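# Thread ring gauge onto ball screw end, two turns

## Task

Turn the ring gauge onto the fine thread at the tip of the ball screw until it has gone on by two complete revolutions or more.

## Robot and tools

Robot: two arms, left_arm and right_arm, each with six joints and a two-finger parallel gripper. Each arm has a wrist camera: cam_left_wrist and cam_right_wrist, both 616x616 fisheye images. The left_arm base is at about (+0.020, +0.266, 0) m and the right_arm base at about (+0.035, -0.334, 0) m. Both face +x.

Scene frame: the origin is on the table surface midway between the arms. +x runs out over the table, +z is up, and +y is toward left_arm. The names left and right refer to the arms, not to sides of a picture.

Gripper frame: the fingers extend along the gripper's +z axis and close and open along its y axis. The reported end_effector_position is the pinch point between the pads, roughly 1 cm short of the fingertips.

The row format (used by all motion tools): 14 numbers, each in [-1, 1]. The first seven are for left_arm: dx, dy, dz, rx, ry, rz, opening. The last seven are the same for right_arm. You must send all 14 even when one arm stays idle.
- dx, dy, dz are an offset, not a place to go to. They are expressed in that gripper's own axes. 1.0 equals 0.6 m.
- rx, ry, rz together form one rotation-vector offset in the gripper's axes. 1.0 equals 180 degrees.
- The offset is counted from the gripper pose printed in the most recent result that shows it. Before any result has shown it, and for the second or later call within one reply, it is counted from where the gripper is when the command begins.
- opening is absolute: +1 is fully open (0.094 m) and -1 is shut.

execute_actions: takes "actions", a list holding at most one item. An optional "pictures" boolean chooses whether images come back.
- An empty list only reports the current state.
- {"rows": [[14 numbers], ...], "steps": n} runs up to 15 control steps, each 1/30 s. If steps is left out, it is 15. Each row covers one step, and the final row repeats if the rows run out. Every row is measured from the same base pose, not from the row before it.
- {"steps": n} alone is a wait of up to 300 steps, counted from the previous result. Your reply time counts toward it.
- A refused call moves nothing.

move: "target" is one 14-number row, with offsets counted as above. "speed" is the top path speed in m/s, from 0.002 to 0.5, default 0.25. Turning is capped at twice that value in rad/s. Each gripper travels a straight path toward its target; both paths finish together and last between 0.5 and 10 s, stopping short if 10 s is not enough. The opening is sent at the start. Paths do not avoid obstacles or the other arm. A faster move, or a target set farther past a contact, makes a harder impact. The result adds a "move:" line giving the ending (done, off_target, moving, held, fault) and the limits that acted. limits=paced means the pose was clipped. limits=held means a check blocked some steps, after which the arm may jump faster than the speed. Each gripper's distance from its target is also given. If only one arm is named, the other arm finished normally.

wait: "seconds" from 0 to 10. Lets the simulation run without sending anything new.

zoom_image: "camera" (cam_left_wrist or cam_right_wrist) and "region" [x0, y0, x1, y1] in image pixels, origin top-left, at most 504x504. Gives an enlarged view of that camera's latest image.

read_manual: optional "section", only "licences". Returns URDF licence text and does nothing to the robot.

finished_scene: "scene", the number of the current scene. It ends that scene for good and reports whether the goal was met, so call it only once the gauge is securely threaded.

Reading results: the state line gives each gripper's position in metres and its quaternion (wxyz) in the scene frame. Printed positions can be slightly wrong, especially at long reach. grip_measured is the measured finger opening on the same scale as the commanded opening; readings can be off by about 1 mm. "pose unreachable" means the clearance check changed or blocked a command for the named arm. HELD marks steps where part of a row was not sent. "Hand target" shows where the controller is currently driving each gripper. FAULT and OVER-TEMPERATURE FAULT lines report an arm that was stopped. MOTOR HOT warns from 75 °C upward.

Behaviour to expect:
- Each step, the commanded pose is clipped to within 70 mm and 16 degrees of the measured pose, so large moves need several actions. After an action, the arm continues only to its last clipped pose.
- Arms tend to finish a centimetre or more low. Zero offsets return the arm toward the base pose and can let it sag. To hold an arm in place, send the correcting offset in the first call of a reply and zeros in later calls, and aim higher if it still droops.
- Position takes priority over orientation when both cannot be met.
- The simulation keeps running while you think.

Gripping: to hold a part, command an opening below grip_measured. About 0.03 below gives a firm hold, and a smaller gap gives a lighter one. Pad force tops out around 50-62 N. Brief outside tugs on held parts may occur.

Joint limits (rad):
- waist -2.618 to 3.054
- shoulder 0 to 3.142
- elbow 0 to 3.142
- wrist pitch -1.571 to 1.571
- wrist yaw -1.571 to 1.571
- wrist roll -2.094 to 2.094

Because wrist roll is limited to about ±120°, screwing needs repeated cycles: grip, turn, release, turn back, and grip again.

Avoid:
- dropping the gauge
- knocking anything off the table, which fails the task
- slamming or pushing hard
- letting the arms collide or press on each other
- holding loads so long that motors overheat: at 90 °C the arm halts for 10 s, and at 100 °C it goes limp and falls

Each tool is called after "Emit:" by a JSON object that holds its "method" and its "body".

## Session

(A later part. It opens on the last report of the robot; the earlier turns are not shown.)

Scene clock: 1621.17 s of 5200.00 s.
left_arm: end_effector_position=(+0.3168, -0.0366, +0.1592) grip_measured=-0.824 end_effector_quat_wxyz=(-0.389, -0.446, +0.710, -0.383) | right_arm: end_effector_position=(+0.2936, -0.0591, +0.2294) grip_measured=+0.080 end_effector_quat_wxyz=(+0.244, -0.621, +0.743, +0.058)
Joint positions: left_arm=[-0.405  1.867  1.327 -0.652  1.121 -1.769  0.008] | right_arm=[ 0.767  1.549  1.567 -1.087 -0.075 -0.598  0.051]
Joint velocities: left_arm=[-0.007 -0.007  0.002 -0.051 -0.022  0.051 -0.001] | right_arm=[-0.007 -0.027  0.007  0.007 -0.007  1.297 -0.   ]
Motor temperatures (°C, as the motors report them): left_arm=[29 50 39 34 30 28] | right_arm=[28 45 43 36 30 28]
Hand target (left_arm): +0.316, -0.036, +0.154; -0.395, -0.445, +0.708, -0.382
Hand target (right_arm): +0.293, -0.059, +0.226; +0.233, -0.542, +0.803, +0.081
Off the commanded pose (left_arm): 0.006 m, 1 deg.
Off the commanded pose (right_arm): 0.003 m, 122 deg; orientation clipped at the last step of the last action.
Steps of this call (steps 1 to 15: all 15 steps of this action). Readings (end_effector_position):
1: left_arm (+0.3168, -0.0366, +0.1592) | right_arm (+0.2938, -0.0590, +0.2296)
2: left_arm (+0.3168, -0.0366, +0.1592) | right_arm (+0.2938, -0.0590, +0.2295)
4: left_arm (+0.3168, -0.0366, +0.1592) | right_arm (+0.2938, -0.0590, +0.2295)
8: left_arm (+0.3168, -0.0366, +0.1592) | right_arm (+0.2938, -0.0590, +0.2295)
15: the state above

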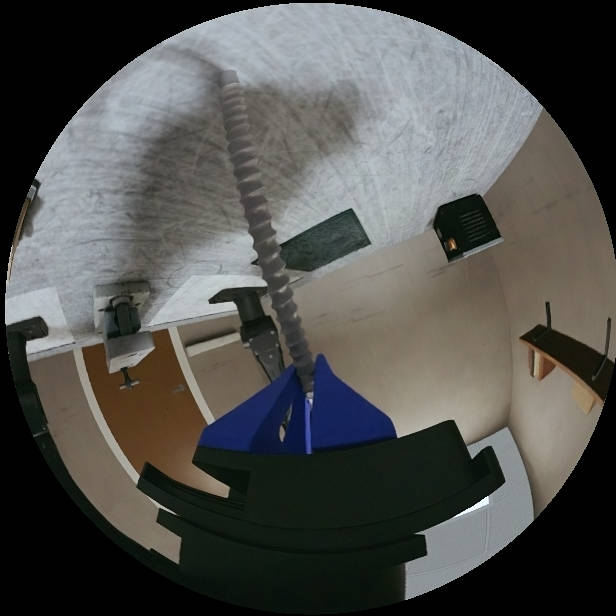

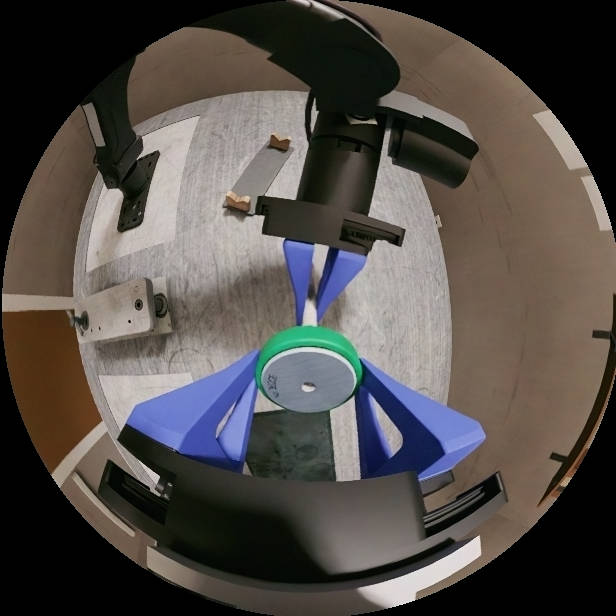

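Emit:
{"method": "execute_actions", "body": {"actions": [{"rows": [[-0.008,0.003,0.004,-0.002,0.003,-0.002,-0.87,0.0032,0.0029,0.0049,0.0004,0.0018,0.03,0.045],[-0.008,0.003,0.004,-0.002,0.003,-0.002,-0.87,0.0033,0.0026,0.0049,0.0034,0.0026,0.07,0.045],[-0.008,0.003,0.004,-0.002,0.003,-0.002,-0.87,0.0034,0.0024,0.0049,0.048,0.019,0.9,0.045]], "steps": 15}], "pictures": false}}

Emit:
{"method": "execute_actions", "body": {"actions": [{"rows": [[-0.008,0.003,0.004,-0.002,0.003,-0.002,-0.87,0.0041,-0.0002,0.0049,0.05,-0.014,0.9,0.045]], "steps": 15}], "pictures": false}}

Emit:
{"method": "execute_actions", "body": {"actions": [{"rows": [[-0.008,0.003,0.004,-0.002,0.003,-0.002,-0.87,0.003,-0.0028,0.0049,0.028,-0.043,0.9,0.045]], "steps": 15}], "pictures": false}}

Emit:
{"method": "execute_actions", "body": {"actions": [{"rows": [[-0.008,0.003,0.004,-0.002,0.003,-0.002,-0.87,0.0004,-0.0041,0.0049,0,-0.052,0.9,0.045]], "steps": 3}], "pictures": false}}

Emit:
{"method": "wait", "body": {"seconds": 0.5}}

Emit:
{"method": "zoom_image", "body": {"camera": "cam_right_wrist", "region": [250, 230, 370, 410]}}

Scene clock: 1633.83 s of 5200.00 s.
left_arm: end_effector_position=(+0.3168, -0.0366, +0.1592) grip_measured=-0.824 end_effector_quat_wxyz=(-0.389, -0.446, +0.710, -0.383) | right_arm: end_effector_position=(+0.2933, -0.0588, +0.2294) grip_measured=+0.080 end_effector_quat_wxyz=(+0.202, -0.285, +0.925, +0.149)
Joint positions: left_arm=[-0.405  1.867  1.327 -0.652  1.121 -1.769  0.008] | right_arm=[ 0.767  1.549  1.567 -1.087 -0.077  0.198  0.051]
Joint velocities: left_arm=[-0.027 -0.002  0.017 -0.022  0.037  0.007 -0.001] | right_arm=[-0.007  0.007 -0.007 -0.007  0.022  1.311 -0.   ]
Motor temperatures (°C, as the motors report them): left_arm=[29 50 39 34 30 28] | right_arm=[28 45 43 36 30 28]
Hand target (left_arm): +0.316, -0.036, +0.154; -0.395, -0.445, +0.708, -0.382
Hand target (right_arm): +0.293, -0.060, +0.226; +0.183, -0.189, +0.951, +0.165
Off the commanded pose (left_arm): 0.006 m, 1 deg.
Off the commanded pose (right_arm): 0.004 m, 117 deg; orientation clipped at the last step of the last action.
Steps of this call (steps 1 to 90: nothing new was sent; then 9.17 s passed at rest; steps 91 to 105: all 15 steps of this action). Readings (end_effector_position):
91: left_arm (+0.3168, -0.0366, +0.1592) | right_arm (+0.2935, -0.0590, +0.2294)
92: left_arm (+0.3168, -0.0366, +0.1592) | right_arm (+0.2935, -0.0590, +0.2294)
94: left_arm (+0.3168, -0.0366, +0.1592) | right_arm (+0.2935, -0.0590, +0.2294)
98: left_arm (+0.3168, -0.0366, +0.1592) | right_arm (+0.2935, -0.0590, +0.2294)
105: the state above

Scene clock: 1634.33 s of 5200.00 s.
left_arm: end_effector_position=(+0.3168, -0.0366, +0.1592) grip_measured=-0.824 end_effector_quat_wxyz=(-0.389, -0.446, +0.710, -0.383) | right_arm: end_effector_position=(+0.2930, -0.0585, +0.2294) grip_measured=+0.080 end_effector_quat_wxyz=(+0.135, +0.059, +0.966, +0.211)
Joint positions: left_arm=[-0.405  1.867  1.327 -0.652  1.121 -1.769  0.008] | right_arm=[ 0.767  1.549  1.567 -1.087 -0.079  0.919  0.051]
Joint velocities: left_arm=[-0.002 -0.002 -0.007  0.007 -0.007 -0.007  0.001] | right_arm=[-0.017  0.007 -0.002  0.022  0.007  1.414  0.   ]
Motor temperatures (°C, as the motors report them): left_arm=[29 50 39 34 30 28] | right_arm=[28 45 43 36 30 28]
Hand target (left_arm): +0.316, -0.036, +0.154; -0.395, -0.445, +0.708, -0.382
Hand target (right_arm): +0.292, -0.059, +0.226; +0.112, +0.158, +0.956, +0.220
Off the commanded pose (left_arm): 0.006 m, 1 deg.
Off the commanded pose (right_arm): 0.004 m, 121 deg; orientation clipped at the last step of the last action.
Steps of this call (steps 1 to 15: all 15 steps of this action). Readings (end_effector_position):
1: left_arm (+0.3168, -0.0366, +0.1592) | right_arm (+0.2933, -0.0588, +0.2294)
2: left_arm (+0.3168, -0.0366, +0.1592) | right_arm (+0.2932, -0.0587, +0.2294)
4: left_arm (+0.3168, -0.0366, +0.1592) | right_arm (+0.2932, -0.0587, +0.2294)
8: left_arm (+0.3168, -0.0366, +0.1592) | right_arm (+0.2931, -0.0586, +0.2294)
15: the state above

Scene clock: 1634.83 s of 5200.00 s.
left_arm: end_effector_position=(+0.3168, -0.0366, +0.1592) grip_measured=-0.824 end_effector_quat_wxyz=(-0.389, -0.446, +0.710, -0.383) | right_arm: end_effector_position=(+0.2932, -0.0582, +0.2296) grip_measured=+0.080 end_effector_quat_wxyz=(+0.051, +0.399, +0.882, +0.246)
Joint positions: left_arm=[-0.405  1.867  1.327 -0.652  1.121 -1.769  0.008] | right_arm=[ 0.767  1.549  1.567 -1.086 -0.08   1.646  0.051]
Joint velocities: left_arm=[ 0.002  0.002 -0.007  0.037  0.022 -0.066  0.   ] | right_arm=[-0.017  0.002 -0.017 -0.066 -0.007  1.414  0.001]
Motor temperatures (°C, as the motors report them): left_arm=[29 50 39 34 30 28] | right_arm=[28 45 43 36 30 28]
Hand target (left_arm): +0.316, -0.036, +0.154; -0.395, -0.445, +0.708, -0.382
Hand target (right_arm): +0.292, -0.059, +0.226; +0.026, +0.487, +0.838, +0.246
Off the commanded pose (left_arm): 0.006 m, 1 deg.
Off the commanded pose (right_arm): 0.004 m, 121 deg; orientation clipped at the last step of the last action.
Steps of this call (steps 1 to 15: all 15 steps of this action). Readings (end_effector_position):
1: left_arm (+0.3168, -0.0366, +0.1592) | right_arm (+0.2930, -0.0585, +0.2295)
2: left_arm (+0.3168, -0.0366, +0.1592) | right_arm (+0.2931, -0.0584, +0.2295)
4: left_arm (+0.3168, -0.0366, +0.1592) | right_arm (+0.2931, -0.0584, +0.2295)
8: left_arm (+0.3168, -0.0366, +0.1592) | right_arm (+0.2931, -0.0583, +0.2295)
15: the state above

Scene clock: 1634.93 s of 5200.00 s.
left_arm: end_effector_position=(+0.3168, -0.0366, +0.1592) grip_measured=-0.824 end_effector_quat_wxyz=(-0.389, -0.446, +0.710, -0.383) | right_arm: end_effector_position=(+0.2933, -0.0581, +0.2297) grip_measured=+0.080 end_effector_quat_wxyz=(+0.033, +0.461, +0.851, +0.250)
Joint positions: left_arm=[-0.405  1.867  1.327 -0.652  1.121 -1.769  0.008] | right_arm=[ 0.767  1.549  1.567 -1.085 -0.08   1.791  0.051]
Joint velocities: left_arm=[ 0.002  0.002  0.012  0.022 -0.022 -0.125  0.001] | right_arm=[-0.017 -0.007  0.022 -0.022 -0.051  1.37  -0.001]
Motor temperatures (°C, as the motors report them): left_arm=[29 50 39 34 30 28] | right_arm=[28 45 43 36 30 28]
Hand target (left_arm): +0.316, -0.036, +0.154; -0.395, -0.445, +0.708, -0.382
Hand target (right_arm): +0.292, -0.058, +0.226; +0.008, +0.546, +0.800, +0.248
Off the commanded pose (left_arm): 0.006 m, 1 deg.
Off the commanded pose (right_arm): 0.004 m, 154 deg; orientation clipped at the last step of the last action.
Steps of this call (steps 1 to 3: all 3 steps of this action). Readings (end_effector_position):
1: left_arm (+0.3168, -0.0366, +0.1592) | right_arm (+0.2932, -0.0582, +0.2297)
2: left_arm (+0.3168, -0.0366, +0.1592) | right_arm (+0.2932, -0.0582, +0.2297)
3: the state above

Scene clock: 1635.43 s of 5200.00 s.
left_arm: end_effector_position=(+0.3168, -0.0366, +0.1592) grip_measured=-0.824 end_effector_quat_wxyz=(-0.389, -0.446, +0.710, -0.383) | right_arm: end_effector_position=(+0.2934, -0.0580, +0.2298) grip_measured=+0.080 end_effector_quat_wxyz=(+0.009, +0.543, +0.801, +0.252)
Joint positions: left_arm=[-0.405  1.867  1.327 -0.652  1.121 -1.769  0.008] | right_arm=[ 0.767  1.549  1.567 -1.085 -0.08   1.987  0.051]
Joint velocities: left_arm=[-0.017  0.002  0.002  0.007 -0.095  0.037  0.001] | right_arm=[ 0.007  0.002 -0.002 -0.081  0.037 -0.037 -0.   ]
Motor temperatures (°C, as the motors report them): left_arm=[29 50 39 34 30 28] | right_arm=[28 45 43 36 30 28]
Hand target (left_arm): +0.316, -0.036, +0.154; -0.395, -0.445, +0.708, -0.382
Hand target (right_arm): +0.292, -0.058, +0.226; +0.008, +0.547, +0.800, +0.248
Off the commanded pose (left_arm): 0.006 m, 1 deg.
Off the commanded pose (right_arm): 0.004 m, 143 deg; orientation clipped at the last step of the last action.
Steps of this call (steps 1 to 15: nothing new was sent). Readings (end_effector_position):
1: left_arm (+0.3168, -0.0366, +0.1592) | right_arm (+0.2933, -0.0581, +0.2297)
2: left_arm (+0.3168, -0.0366, +0.1592) | right_arm (+0.2933, -0.0581, +0.2297)
4: left_arm (+0.3168, -0.0366, +0.1592) | right_arm (+0.2934, -0.0580, +0.2298)
8: left_arm (+0.3168, -0.0366, +0.1592) | right_arm (+0.2934, -0.0580, +0.2298)
15: the state above

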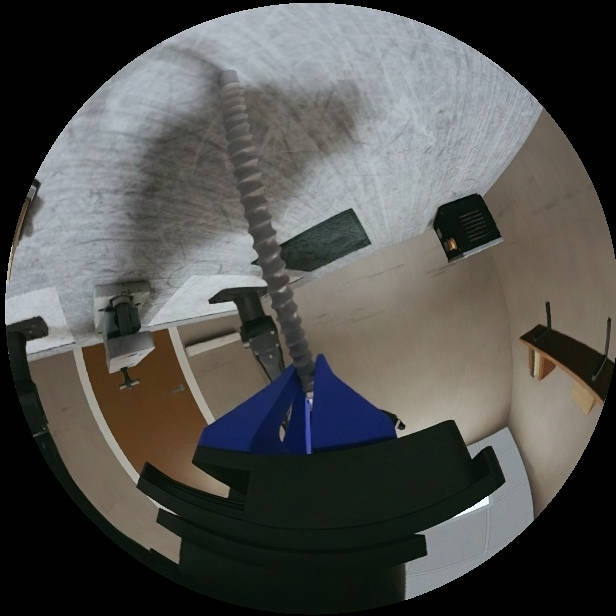

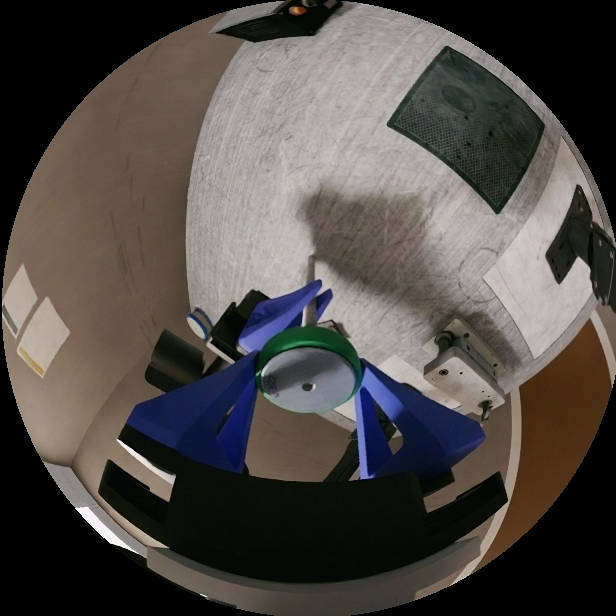

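Region (250, 230, 370, 410) of cam_right_wrist's 616x616 image, scaled by 2.800, with more detail than that image has.

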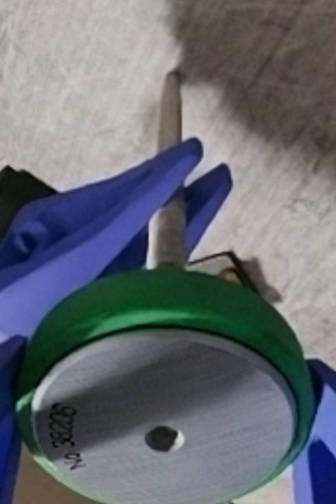

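Emit:
{"method": "zoom_image", "body": {"camera": "cam_right_wrist", "region": [290, 370, 330, 400]}}

Region (290, 370, 330, 400) of cam_right_wrist's 616x616 image, scaled by 12.600, with more detail than that image has; it fills the top 378 rows of this view, and the rest is white.

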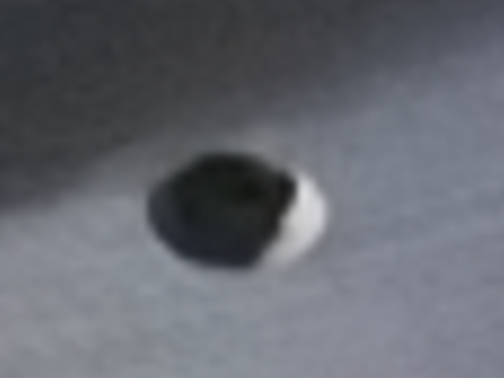

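Emit:
{"method": "execute_actions", "body": {"actions": [{"rows": [[-0.008,0.003,0.004,-0.002,0.003,-0.002,-0.87,-0.0003,-0.0006,-0.004,0,0,0,0.05],[-0.008,0.003,0.004,-0.002,0.003,-0.002,-0.87,-0.0003,-0.0006,-0.004,0,0,0,0.065],[-0.008,0.003,0.004,-0.002,0.003,-0.002,-0.87,-0.0003,-0.0006,-0.004,0,0,0,0.08],[-0.008,0.003,0.004,-0.002,0.003,-0.002,-0.87,-0.0003,-0.0006,-0.004,0,0,0,0.095],[-0.008,0.003,0.004,-0.002,0.003,-0.002,-0.87,-0.0003,-0.0006,-0.004,0,0,0,0.12],[-0.008,0.003,0.004,-0.002,0.003,-0.002,-0.87,-0.0003,-0.0006,-0.004,0,0,0,0.17],[-0.008,0.003,0.004,-0.002,0.003,-0.002,-0.87,-0.0003,-0.0006,-0.004,0.0007,0.0019,-0.03,0.25],[-0.008,0.003,0.004,-0.002,0.003,-0.002,-0.87,-0.0003,-0.0006,-0.004,0.0014,0.0043,-0.07,0.35],[-0.008,0.003,0.004,-0.002,0.003,-0.002,-0.87,-0.0003,-0.0006,-0.004,0.011,0.057,-0.9,0.45]], "steps": 15}], "pictures": false}}

Emit:
{"method": "execute_actions", "body": {"actions": [{"rows": [[-0.008,0.003,0.004,-0.002,0.003,-0.002,-0.87,0,-0.0007,-0.004,-0.015,0.056,-0.9,0.45]], "steps": 15}], "pictures": false}}

Emit:
{"method": "execute_actions", "body": {"actions": [{"rows": [[-0.008,0.003,0.004,-0.002,0.003,-0.002,-0.87,0.0004,-0.0006,-0.004,-0.048,0.032,-0.9,0.45]], "steps": 15}], "pictures": false}}

Scene clock: 1661.60 s of 5200.00 s.
left_arm: end_effector_position=(+0.3168, -0.0366, +0.1592) grip_measured=-0.824 end_effector_quat_wxyz=(-0.389, -0.446, +0.710, -0.383) | right_arm: end_effector_position=(+0.2928, -0.0575, +0.2298) grip_measured=+0.447 end_effector_quat_wxyz=(+0.053, +0.386, +0.887, +0.247)
Joint positions: left_arm=[-0.405  1.867  1.327 -0.652  1.121 -1.769  0.008] | right_arm=[ 0.767  1.549  1.567 -1.085 -0.084  1.619  0.068]
Joint velocities: left_arm=[-0.017 -0.002 -0.002  0.022 -0.007  0.037 -0.   ] | right_arm=[-0.022 -0.002 -0.007  0.037  0.051 -1.355 -0.   ]
Motor temperatures (°C, as the motors report them): left_arm=[29 50 39 34 30 28] | right_arm=[28 45 42 36 30 28]
Hand target (left_arm): +0.316, -0.036, +0.154; -0.395, -0.445, +0.708, -0.382
Hand target (right_arm): +0.292, -0.059, +0.232; +0.077, +0.293, +0.922, +0.242
Off the commanded pose (left_arm): 0.006 m, 1 deg.
Off the commanded pose (right_arm): 0.003 m, 141 deg; orientation clipped at the last step of the last action.
Steps of this call (steps 1 to 90: nothing new was sent; then 22.67 s passed at rest; steps 91 to 105: all 15 steps of this action). Readings (end_effector_position):
91: left_arm (+0.3168, -0.0366, +0.1592) | right_arm (+0.2934, -0.0580, +0.2298)
92: left_arm (+0.3168, -0.0366, +0.1592) | right_arm (+0.2934, -0.0580, +0.2298)
94: left_arm (+0.3168, -0.0366, +0.1592) | right_arm (+0.2934, -0.0580, +0.2298)
98: left_arm (+0.3168, -0.0366, +0.1592) | right_arm (+0.2932, -0.0579, +0.2298)
105: the state above

Scene clock: 1662.10 s of 5200.00 s.
left_arm: end_effector_position=(+0.3168, -0.0366, +0.1592) grip_measured=-0.824 end_effector_quat_wxyz=(-0.389, -0.446, +0.710, -0.383) | right_arm: end_effector_position=(+0.2921, -0.0568, +0.2299) grip_measured=+0.447 end_effector_quat_wxyz=(+0.133, +0.053, +0.966, +0.215)
Joint positions: left_arm=[-0.405  1.867  1.327 -0.652  1.121 -1.769  0.008] | right_arm=[ 0.767  1.549  1.567 -1.085 -0.09   0.908  0.068]
Joint velocities: left_arm=[-0.007  0.027 -0.007 -0.022  0.037  0.007 -0.001] | right_arm=[-0.022 -0.007 -0.012  0.007  0.051 -1.37   0.001]
Motor temperatures (°C, as the motors report them): left_arm=[29 50 39 34 30 28] | right_arm=[28 45 42 36 30 28]
Hand target (left_arm): +0.316, -0.036, +0.154; -0.395, -0.445, +0.708, -0.382
Hand target (right_arm): +0.292, -0.059, +0.232; +0.154, -0.047, +0.966, +0.202
Off the commanded pose (left_arm): 0.006 m, 1 deg.
Off the commanded pose (right_arm): 0.003 m, 122 deg; orientation clipped at the last step of the last action.
Steps of this call (steps 1 to 15: all 15 steps of this action). Readings (end_effector_position):
1: left_arm (+0.3168, -0.0366, +0.1592) | right_arm (+0.2928, -0.0575, +0.2298)
2: left_arm (+0.3168, -0.0366, +0.1592) | right_arm (+0.2928, -0.0575, +0.2298)
4: left_arm (+0.3168, -0.0366, +0.1592) | right_arm (+0.2927, -0.0574, +0.2298)
8: left_arm (+0.3168, -0.0366, +0.1592) | right_arm (+0.2925, -0.0573, +0.2299)
15: the state above

Scene clock: 1662.60 s of 5200.00 s.
left_arm: end_effector_position=(+0.3168, -0.0366, +0.1592) grip_measured=-0.824 end_effector_quat_wxyz=(-0.389, -0.446, +0.710, -0.383) | right_arm: end_effector_position=(+0.2921, -0.0568, +0.2299) grip_measured=+0.447 end_effector_quat_wxyz=(+0.200, -0.287, +0.924, +0.155)
Joint positions: left_arm=[-0.405  1.867  1.327 -0.652  1.121 -1.769  0.008] | right_arm=[ 0.767  1.549  1.567 -1.085 -0.09   0.196  0.068]
Joint velocities: left_arm=[ 0.002 -0.012  0.012  0.037 -0.022  0.081 -0.   ] | right_arm=[ 0.002  0.017 -0.002  0.007 -0.051 -1.326  0.   ]
Motor temperatures (°C, as the motors report them): left_arm=[29 50 39 34 30 28] | right_arm=[28 45 42 36 30 28]
Hand target (left_arm): +0.316, -0.036, +0.154; -0.395, -0.445, +0.708, -0.382
Hand target (right_arm): +0.291, -0.058, +0.232; +0.215, -0.381, +0.889, +0.136
Off the commanded pose (left_arm): 0.006 m, 1 deg.
Off the commanded pose (right_arm): 0.002 m, 122 deg; orientation clipped at the last step of the last action.
Steps of this call (steps 1 to 15: all 15 steps of this action). Readings (end_effector_position):
1: left_arm (+0.3168, -0.0366, +0.1592) | right_arm (+0.2921, -0.0568, +0.2299)
2: left_arm (+0.3168, -0.0366, +0.1592) | right_arm (+0.2921, -0.0568, +0.2299)
4: left_arm (+0.3168, -0.0366, +0.1592) | right_arm (+0.2921, -0.0568, +0.2299)
8: left_arm (+0.3168, -0.0366, +0.1592) | right_arm (+0.2921, -0.0568, +0.2299)
15: the state above

Emit:
{"method": "execute_actions", "body": {"actions": [{"rows": [[-0.008,0.003,0.004,-0.002,0.003,-0.002,-0.87,0.0007,0,-0.004,-0.002,-0.0001,-0.03,0.45],[-0.008,0.003,0.004,-0.002,0.003,-0.002,-0.87,0.0007,0,-0.004,-0.0045,-0.0005,-0.07,0.45],[-0.008,0.003,0.004,-0.002,0.003,-0.002,-0.87,0.0007,0,-0.004,-0.055,-0.018,-0.9,0.45]], "steps": 15}], "pictures": false}}

Emit:
{"method": "execute_actions", "body": {"actions": [{"rows": [[-0.008,0.003,0.004,-0.002,0.003,-0.002,-0.87,0.0006,0.0004,-0.004,-0.033,-0.048,-0.9,0.45]], "steps": 15}], "pictures": false}}

Emit:
{"method": "execute_actions", "body": {"actions": [{"rows": [[-0.008,0.003,0.004,-0.002,0.003,-0.002,-0.87,0.0001,0.0007,-0.004,0.002,-0.058,-0.9,0.45]], "steps": 10}], "pictures": false}}

Emit:
{"method": "execute_actions", "body": {"actions": [{"steps": 10}], "pictures": false}}

Emit:
{"method": "execute_actions", "body": {"actions": [{"rows": [[-0.008,0.003,0.004,-0.002,0.003,-0.002,-0.87,0.002,0.0015,-0.004,-0.001,0.0022,0,0.38],[-0.008,0.003,0.004,-0.002,0.003,-0.002,-0.87,0.0038,0.0025,-0.004,-0.002,0.0044,0,0.3]], "steps": 12}]}}

Emit:
{"method": "zoom_image", "body": {"camera": "cam_right_wrist", "region": [250, 230, 370, 410]}}

Scene clock: 1677.27 s of 5200.00 s.
left_arm: end_effector_position=(+0.3168, -0.0366, +0.1592) grip_measured=-0.824 end_effector_quat_wxyz=(-0.389, -0.446, +0.710, -0.383) | right_arm: end_effector_position=(+0.2919, -0.0567, +0.2299) grip_measured=+0.447 end_effector_quat_wxyz=(+0.244, -0.626, +0.738, +0.065)
Joint positions: left_arm=[-0.405  1.867  1.327 -0.652  1.121 -1.769  0.008] | right_arm=[ 0.767  1.549  1.567 -1.085 -0.091 -0.608  0.068]
Joint velocities: left_arm=[ 0.012 -0.007 -0.007  0.081 -0.022  0.022 -0.   ] | right_arm=[ 0.002 -0.022 -0.007 -0.037  0.037 -1.414 -0.001]
Motor temperatures (°C, as the motors report them): left_arm=[29 50 39 34 30 28] | right_arm=[28 45 43 36 30 28]
Hand target (left_arm): +0.316, -0.036, +0.154; -0.395, -0.445, +0.708, -0.382
Hand target (right_arm): +0.291, -0.058, +0.232; +0.252, -0.698, +0.669, +0.042
Off the commanded pose (left_arm): 0.006 m, 1 deg.
Off the commanded pose (right_arm): 0.002 m, 116 deg; orientation clipped at the last step of the last action.
Steps of this call (steps 1 to 90: nothing new was sent; then 11.17 s passed at rest; steps 91 to 105: all 15 steps of this action). Readings (end_effector_position):
91: left_arm (+0.3168, -0.0366, +0.1592) | right_arm (+0.2920, -0.0568, +0.2299)
92: left_arm (+0.3168, -0.0366, +0.1592) | right_arm (+0.2919, -0.0567, +0.2299)
94: left_arm (+0.3168, -0.0366, +0.1592) | right_arm (+0.2919, -0.0567, +0.2299)
98: left_arm (+0.3168, -0.0366, +0.1592) | right_arm (+0.2919, -0.0567, +0.2299)
105: the state above

Scene clock: 1677.77 s of 5200.00 s.
left_arm: end_effector_position=(+0.3168, -0.0366, +0.1592) grip_measured=-0.824 end_effector_quat_wxyz=(-0.389, -0.446, +0.710, -0.383) | right_arm: end_effector_position=(+0.2919, -0.0567, +0.2299) grip_measured=+0.447 end_effector_quat_wxyz=(-0.252, +0.847, -0.468, +0.026)
Joint positions: left_arm=[-0.405  1.867  1.327 -0.652  1.121 -1.769  0.008] | right_arm=[ 0.767  1.549  1.567 -1.085 -0.091 -1.332  0.068]
Joint velocities: left_arm=[ 0.007 -0.007 -0.012  0.066  0.022 -0.007 -0.001] | right_arm=[ 0.002 -0.007 -0.002 -0.037 -0.051 -1.414 -0.001]
Motor temperatures (°C, as the motors report them): left_arm=[29 50 39 34 30 28] | right_arm=[28 45 43 36 30 28]
Hand target (left_arm): +0.316, -0.036, +0.154; -0.395, -0.445, +0.708, -0.382
Hand target (right_arm): +0.291, -0.058, +0.232; -0.250, +0.890, -0.378, +0.050
Off the commanded pose (left_arm): 0.006 m, 1 deg.
Off the commanded pose (right_arm): 0.002 m, 121 deg; orientation clipped at the last step of the last action.
Steps of this call (steps 1 to 15: all 15 steps of this action). Readings (end_effector_position):
1: left_arm (+0.3168, -0.0366, +0.1592) | right_arm (+0.2919, -0.0567, +0.2299)
2: left_arm (+0.3168, -0.0366, +0.1592) | right_arm (+0.2919, -0.0567, +0.2299)
4: left_arm (+0.3168, -0.0366, +0.1592) | right_arm (+0.2919, -0.0567, +0.2299)
8: left_arm (+0.3168, -0.0366, +0.1592) | right_arm (+0.2919, -0.0567, +0.2299)
15: the state above

Scene clock: 1678.10 s of 5200.00 s.
left_arm: end_effector_position=(+0.3168, -0.0366, +0.1592) grip_measured=-0.824 end_effector_quat_wxyz=(-0.389, -0.446, +0.710, -0.383) | right_arm: end_effector_position=(+0.2919, -0.0567, +0.2299) grip_measured=+0.447 end_effector_quat_wxyz=(-0.238, +0.934, -0.251, +0.086)
Joint positions: left_arm=[-0.405  1.867  1.327 -0.652  1.121 -1.769  0.008] | right_arm=[ 0.767  1.549  1.567 -1.085 -0.091 -1.817  0.068]
Joint velocities: left_arm=[ 0.007 -0.012 -0.002 -0.022  0.037  0.007  0.   ] | right_arm=[-0.002  0.017  0.002  0.022 -0.066 -1.385 -0.002]
Motor temperatures (°C, as the motors report them): left_arm=[29 50 39 34 30 28] | right_arm=[28 45 43 36 30 28]
Hand target (left_arm): +0.316, -0.036, +0.154; -0.395, -0.445, +0.708, -0.382
Hand target (right_arm): +0.291, -0.058, +0.232; -0.231, +0.955, -0.154, +0.109
Off the commanded pose (left_arm): 0.006 m, 1 deg.
Off the commanded pose (right_arm): 0.002 m, 135 deg; orientation clipped at the last step of the last action.
Steps of this call (steps 1 to 10: all 10 steps of this action). Readings (end_effector_position):
1: left_arm (+0.3168, -0.0366, +0.1592) | right_arm (+0.2919, -0.0567, +0.2299)
2: left_arm (+0.3168, -0.0366, +0.1592) | right_arm (+0.2919, -0.0567, +0.2299)
4: left_arm (+0.3168, -0.0366, +0.1592) | right_arm (+0.2919, -0.0567, +0.2299)
8: left_arm (+0.3168, -0.0366, +0.1592) | right_arm (+0.2919, -0.0567, +0.2299)
10: the state above

Scene clock: 1678.43 s of 5200.00 s.
left_arm: end_effector_position=(+0.3168, -0.0366, +0.1592) grip_measured=-0.824 end_effector_quat_wxyz=(-0.389, -0.446, +0.710, -0.383) | right_arm: end_effector_position=(+0.2919, -0.0567, +0.2299) grip_measured=+0.447 end_effector_quat_wxyz=(-0.229, +0.953, -0.165, +0.107)
Joint positions: left_arm=[-0.405  1.867  1.327 -0.652  1.121 -1.769  0.008] | right_arm=[ 0.767  1.549  1.567 -1.085 -0.091 -2.     0.068]
Joint velocities: left_arm=[ 0.007 -0.012  0.002 -0.007 -0.022 -0.022  0.   ] | right_arm=[ 0.007  0.012 -0.002  0.037 -0.037 -0.168 -0.   ]
Motor temperatures (°C, as the motors report them): left_arm=[29 50 39 34 30 28] | right_arm=[28 45 43 36 30 28]
Hand target (left_arm): +0.316, -0.036, +0.154; -0.395, -0.445, +0.708, -0.382
Hand target (right_arm): +0.291, -0.058, +0.232; -0.231, +0.955, -0.154, +0.109
Off the commanded pose (left_arm): 0.006 m, 1 deg.
Off the commanded pose (right_arm): 0.002 m, 124 deg; orientation clipped at the last step of the last action.
Steps of this call (steps 1 to 10: nothing new was sent). Readings (end_effector_position):
1: left_arm (+0.3168, -0.0366, +0.1592) | right_arm (+0.2919, -0.0567, +0.2299)
2: left_arm (+0.3168, -0.0366, +0.1592) | right_arm (+0.2919, -0.0567, +0.2299)
4: left_arm (+0.3168, -0.0366, +0.1592) | right_arm (+0.2919, -0.0567, +0.2299)
8: left_arm (+0.3168, -0.0366, +0.1592) | right_arm (+0.2919, -0.0567, +0.2299)
10: the state above

Scene clock: 1678.83 s of 5200.00 s.
left_arm: end_effector_position=(+0.3168, -0.0366, +0.1592) grip_measured=-0.824 end_effector_quat_wxyz=(-0.389, -0.446, +0.710, -0.383) | right_arm: end_effector_position=(+0.2935, -0.0582, +0.2298) grip_measured=+0.303 end_effector_quat_wxyz=(-0.226, +0.954, -0.165, +0.112)
Joint positions: left_arm=[-0.405  1.867  1.327 -0.652  1.121 -1.769  0.008] | right_arm=[ 0.767  1.549  1.567 -1.085 -0.079 -2.002  0.061]
Joint velocities: left_arm=[-0.002  0.002 -0.007  0.037  0.066  0.037 -0.   ] | right_arm=[ 0.012 -0.012 -0.012  0.007 -0.095  0.022 -0.001]
Motor temperatures (°C, as the motors report them): left_arm=[29 50 39 34 30 28] | right_arm=[28 45 43 36 30 28]
Hand target (left_arm): +0.316, -0.036, +0.154; -0.395, -0.445, +0.708, -0.382
Hand target (right_arm): +0.293, -0.060, +0.232; -0.225, +0.953, -0.166, +0.113
Off the commanded pose (left_arm): 0.006 m, 1 deg.
Off the commanded pose (right_arm): 0.002 m, 0 deg.
Steps of this call (steps 1 to 12: all 12 steps of this action). Readings (end_effector_position):
1: left_arm (+0.3168, -0.0366, +0.1592) | right_arm (+0.2920, -0.0567, +0.2299)
2: left_arm (+0.3168, -0.0366, +0.1592) | right_arm (+0.2922, -0.0570, +0.2299)
4: left_arm (+0.3168, -0.0366, +0.1592) | right_arm (+0.2928, -0.0575, +0.2298)
8: left_arm (+0.3168, -0.0366, +0.1592) | right_arm (+0.2933, -0.0580, +0.2298)
12: the state above

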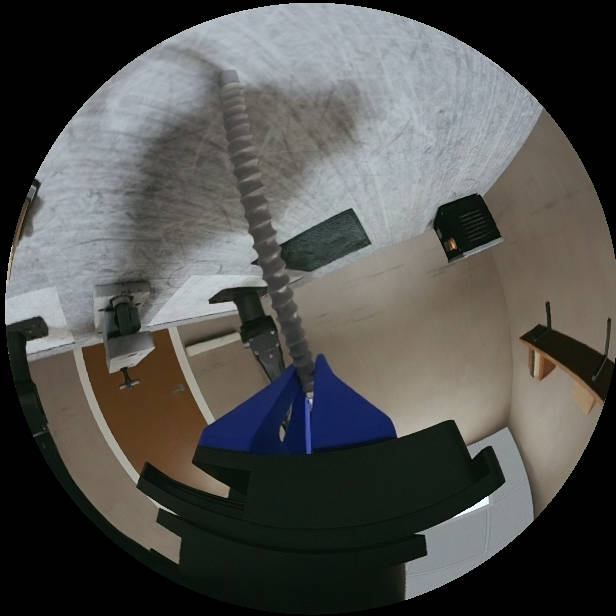

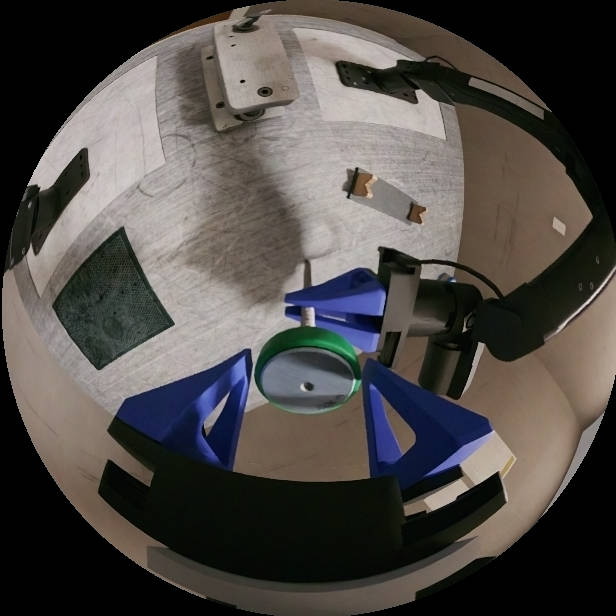

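Region (250, 230, 370, 410) of cam_right_wrist's 616x616 image, scaled by 2.800, with more detail than that image has.

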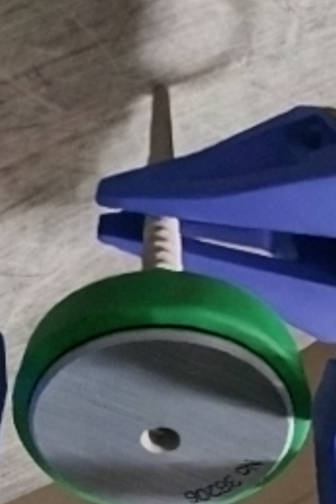

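Emit:
{"method": "zoom_image", "body": {"camera": "cam_right_wrist", "region": [290, 370, 330, 400]}}

Emit:
{"method": "zoom_image", "body": {"camera": "cam_right_wrist", "region": [285, 295, 335, 345]}}

Region (290, 370, 330, 400) of cam_right_wrist's 616x616 image, scaled by 12.600, with more detail than that image has; it fills the top 378 rows of this view, and the rest is white.

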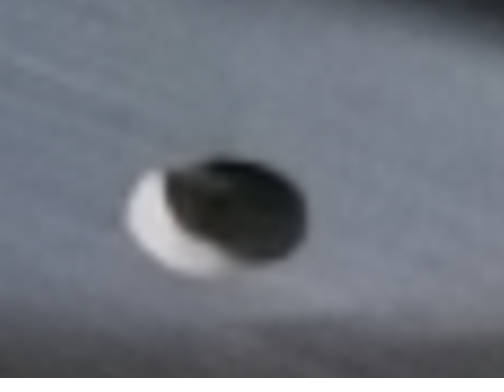

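Region (285, 295, 335, 345) of cam_right_wrist's 616x616 image, scaled by 10.080, with more detail than that image has.

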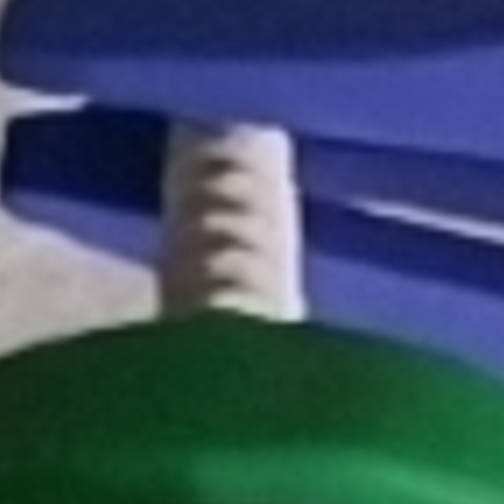

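Emit:
{"method": "execute_actions", "body": {"actions": [{"rows": [[-0.008,0.003,0.004,-0.002,0.003,-0.002,-0.87,-0.0018,0.0003,-0.001,-0.0008,-0.0021,0,0.3],[-0.008,0.003,0.004,-0.002,0.003,-0.002,-0.87,-0.002,0.0007,0.0023,-0.0023,-0.0028,0,0.3],[-0.008,0.003,0.004,-0.002,0.003,-0.002,-0.87,-0.0021,0.0011,0.0056,-0.0039,-0.0035,0,0.3],[-0.008,0.003,0.004,-0.002,0.003,-0.002,-0.87,-0.0023,0.0015,0.0089,-0.0054,-0.0042,0,0.3]], "steps": 15}]}}

Emit:
{"method": "zoom_image", "body": {"camera": "cam_right_wrist", "region": [250, 240, 370, 420]}}

Scene clock: 1711.77 s of 5200.00 s.
left_arm: end_effector_position=(+0.3168, -0.0366, +0.1592) grip_measured=-0.824 end_effector_quat_wxyz=(-0.389, -0.446, +0.710, -0.383) | right_arm: end_effector_position=(+0.2948, -0.0572, +0.2245) grip_measured=+0.303 end_effector_quat_wxyz=(-0.220, +0.955, -0.166, +0.108)
Joint positions: left_arm=[-0.405  1.867  1.327 -0.652  1.121 -1.769  0.008] | right_arm=[ 0.767  1.563  1.567 -1.085 -0.078 -2.002  0.061]
Joint velocities: left_arm=[-0.007  0.007  0.002  0.022 -0.007  0.066  0.001] | right_arm=[ 0.012 -0.012 -0.002 -0.007  0.051 -0.066 -0.001]
Motor temperatures (°C, as the motors report them): left_arm=[29 50 39 34 30 28] | right_arm=[28 45 43 35 30 28]
Hand target (left_arm): +0.316, -0.036, +0.154; -0.395, -0.445, +0.708, -0.382
Hand target (right_arm): +0.294, -0.056, +0.224; -0.219, +0.956, -0.165, +0.104
Off the commanded pose (left_arm): 0.006 m, 1 deg.
Off the commanded pose (right_arm): 0.002 m, 1 deg.
Steps of this call (steps 1 to 90: nothing new was sent; then 29.43 s passed at rest; steps 91 to 105: all 15 steps of this action). Readings (end_effector_position):
91: left_arm (+0.3168, -0.0366, +0.1592) | right_arm (+0.2937, -0.0583, +0.2297)
92: left_arm (+0.3168, -0.0366, +0.1592) | right_arm (+0.2937, -0.0583, +0.2297)
94: left_arm (+0.3168, -0.0366, +0.1592) | right_arm (+0.2937, -0.0583, +0.2295)
98: left_arm (+0.3168, -0.0366, +0.1592) | right_arm (+0.2944, -0.0576, +0.2263)
105: the state above

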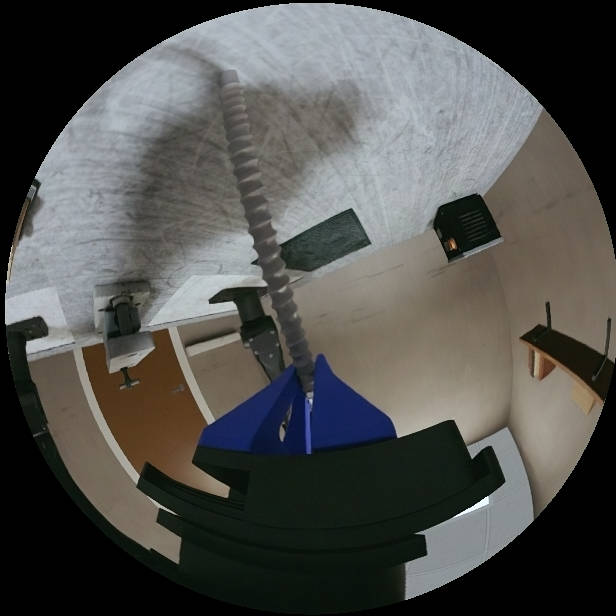

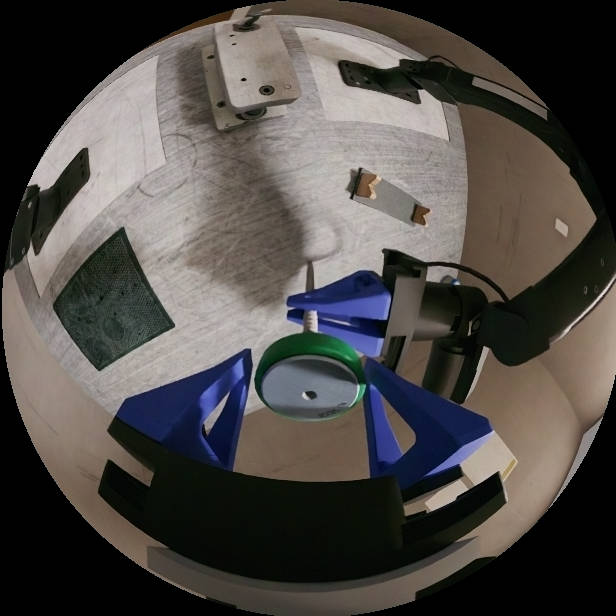

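Region (250, 240, 370, 420) of cam_right_wrist's 616x616 image, scaled by 2.800, with more detail than that image has.

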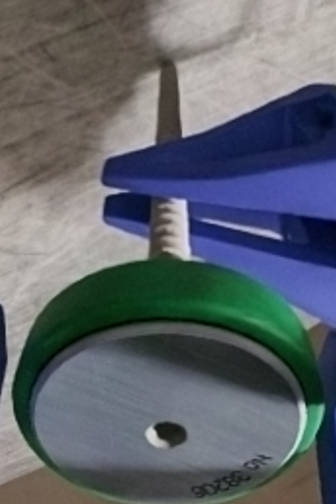

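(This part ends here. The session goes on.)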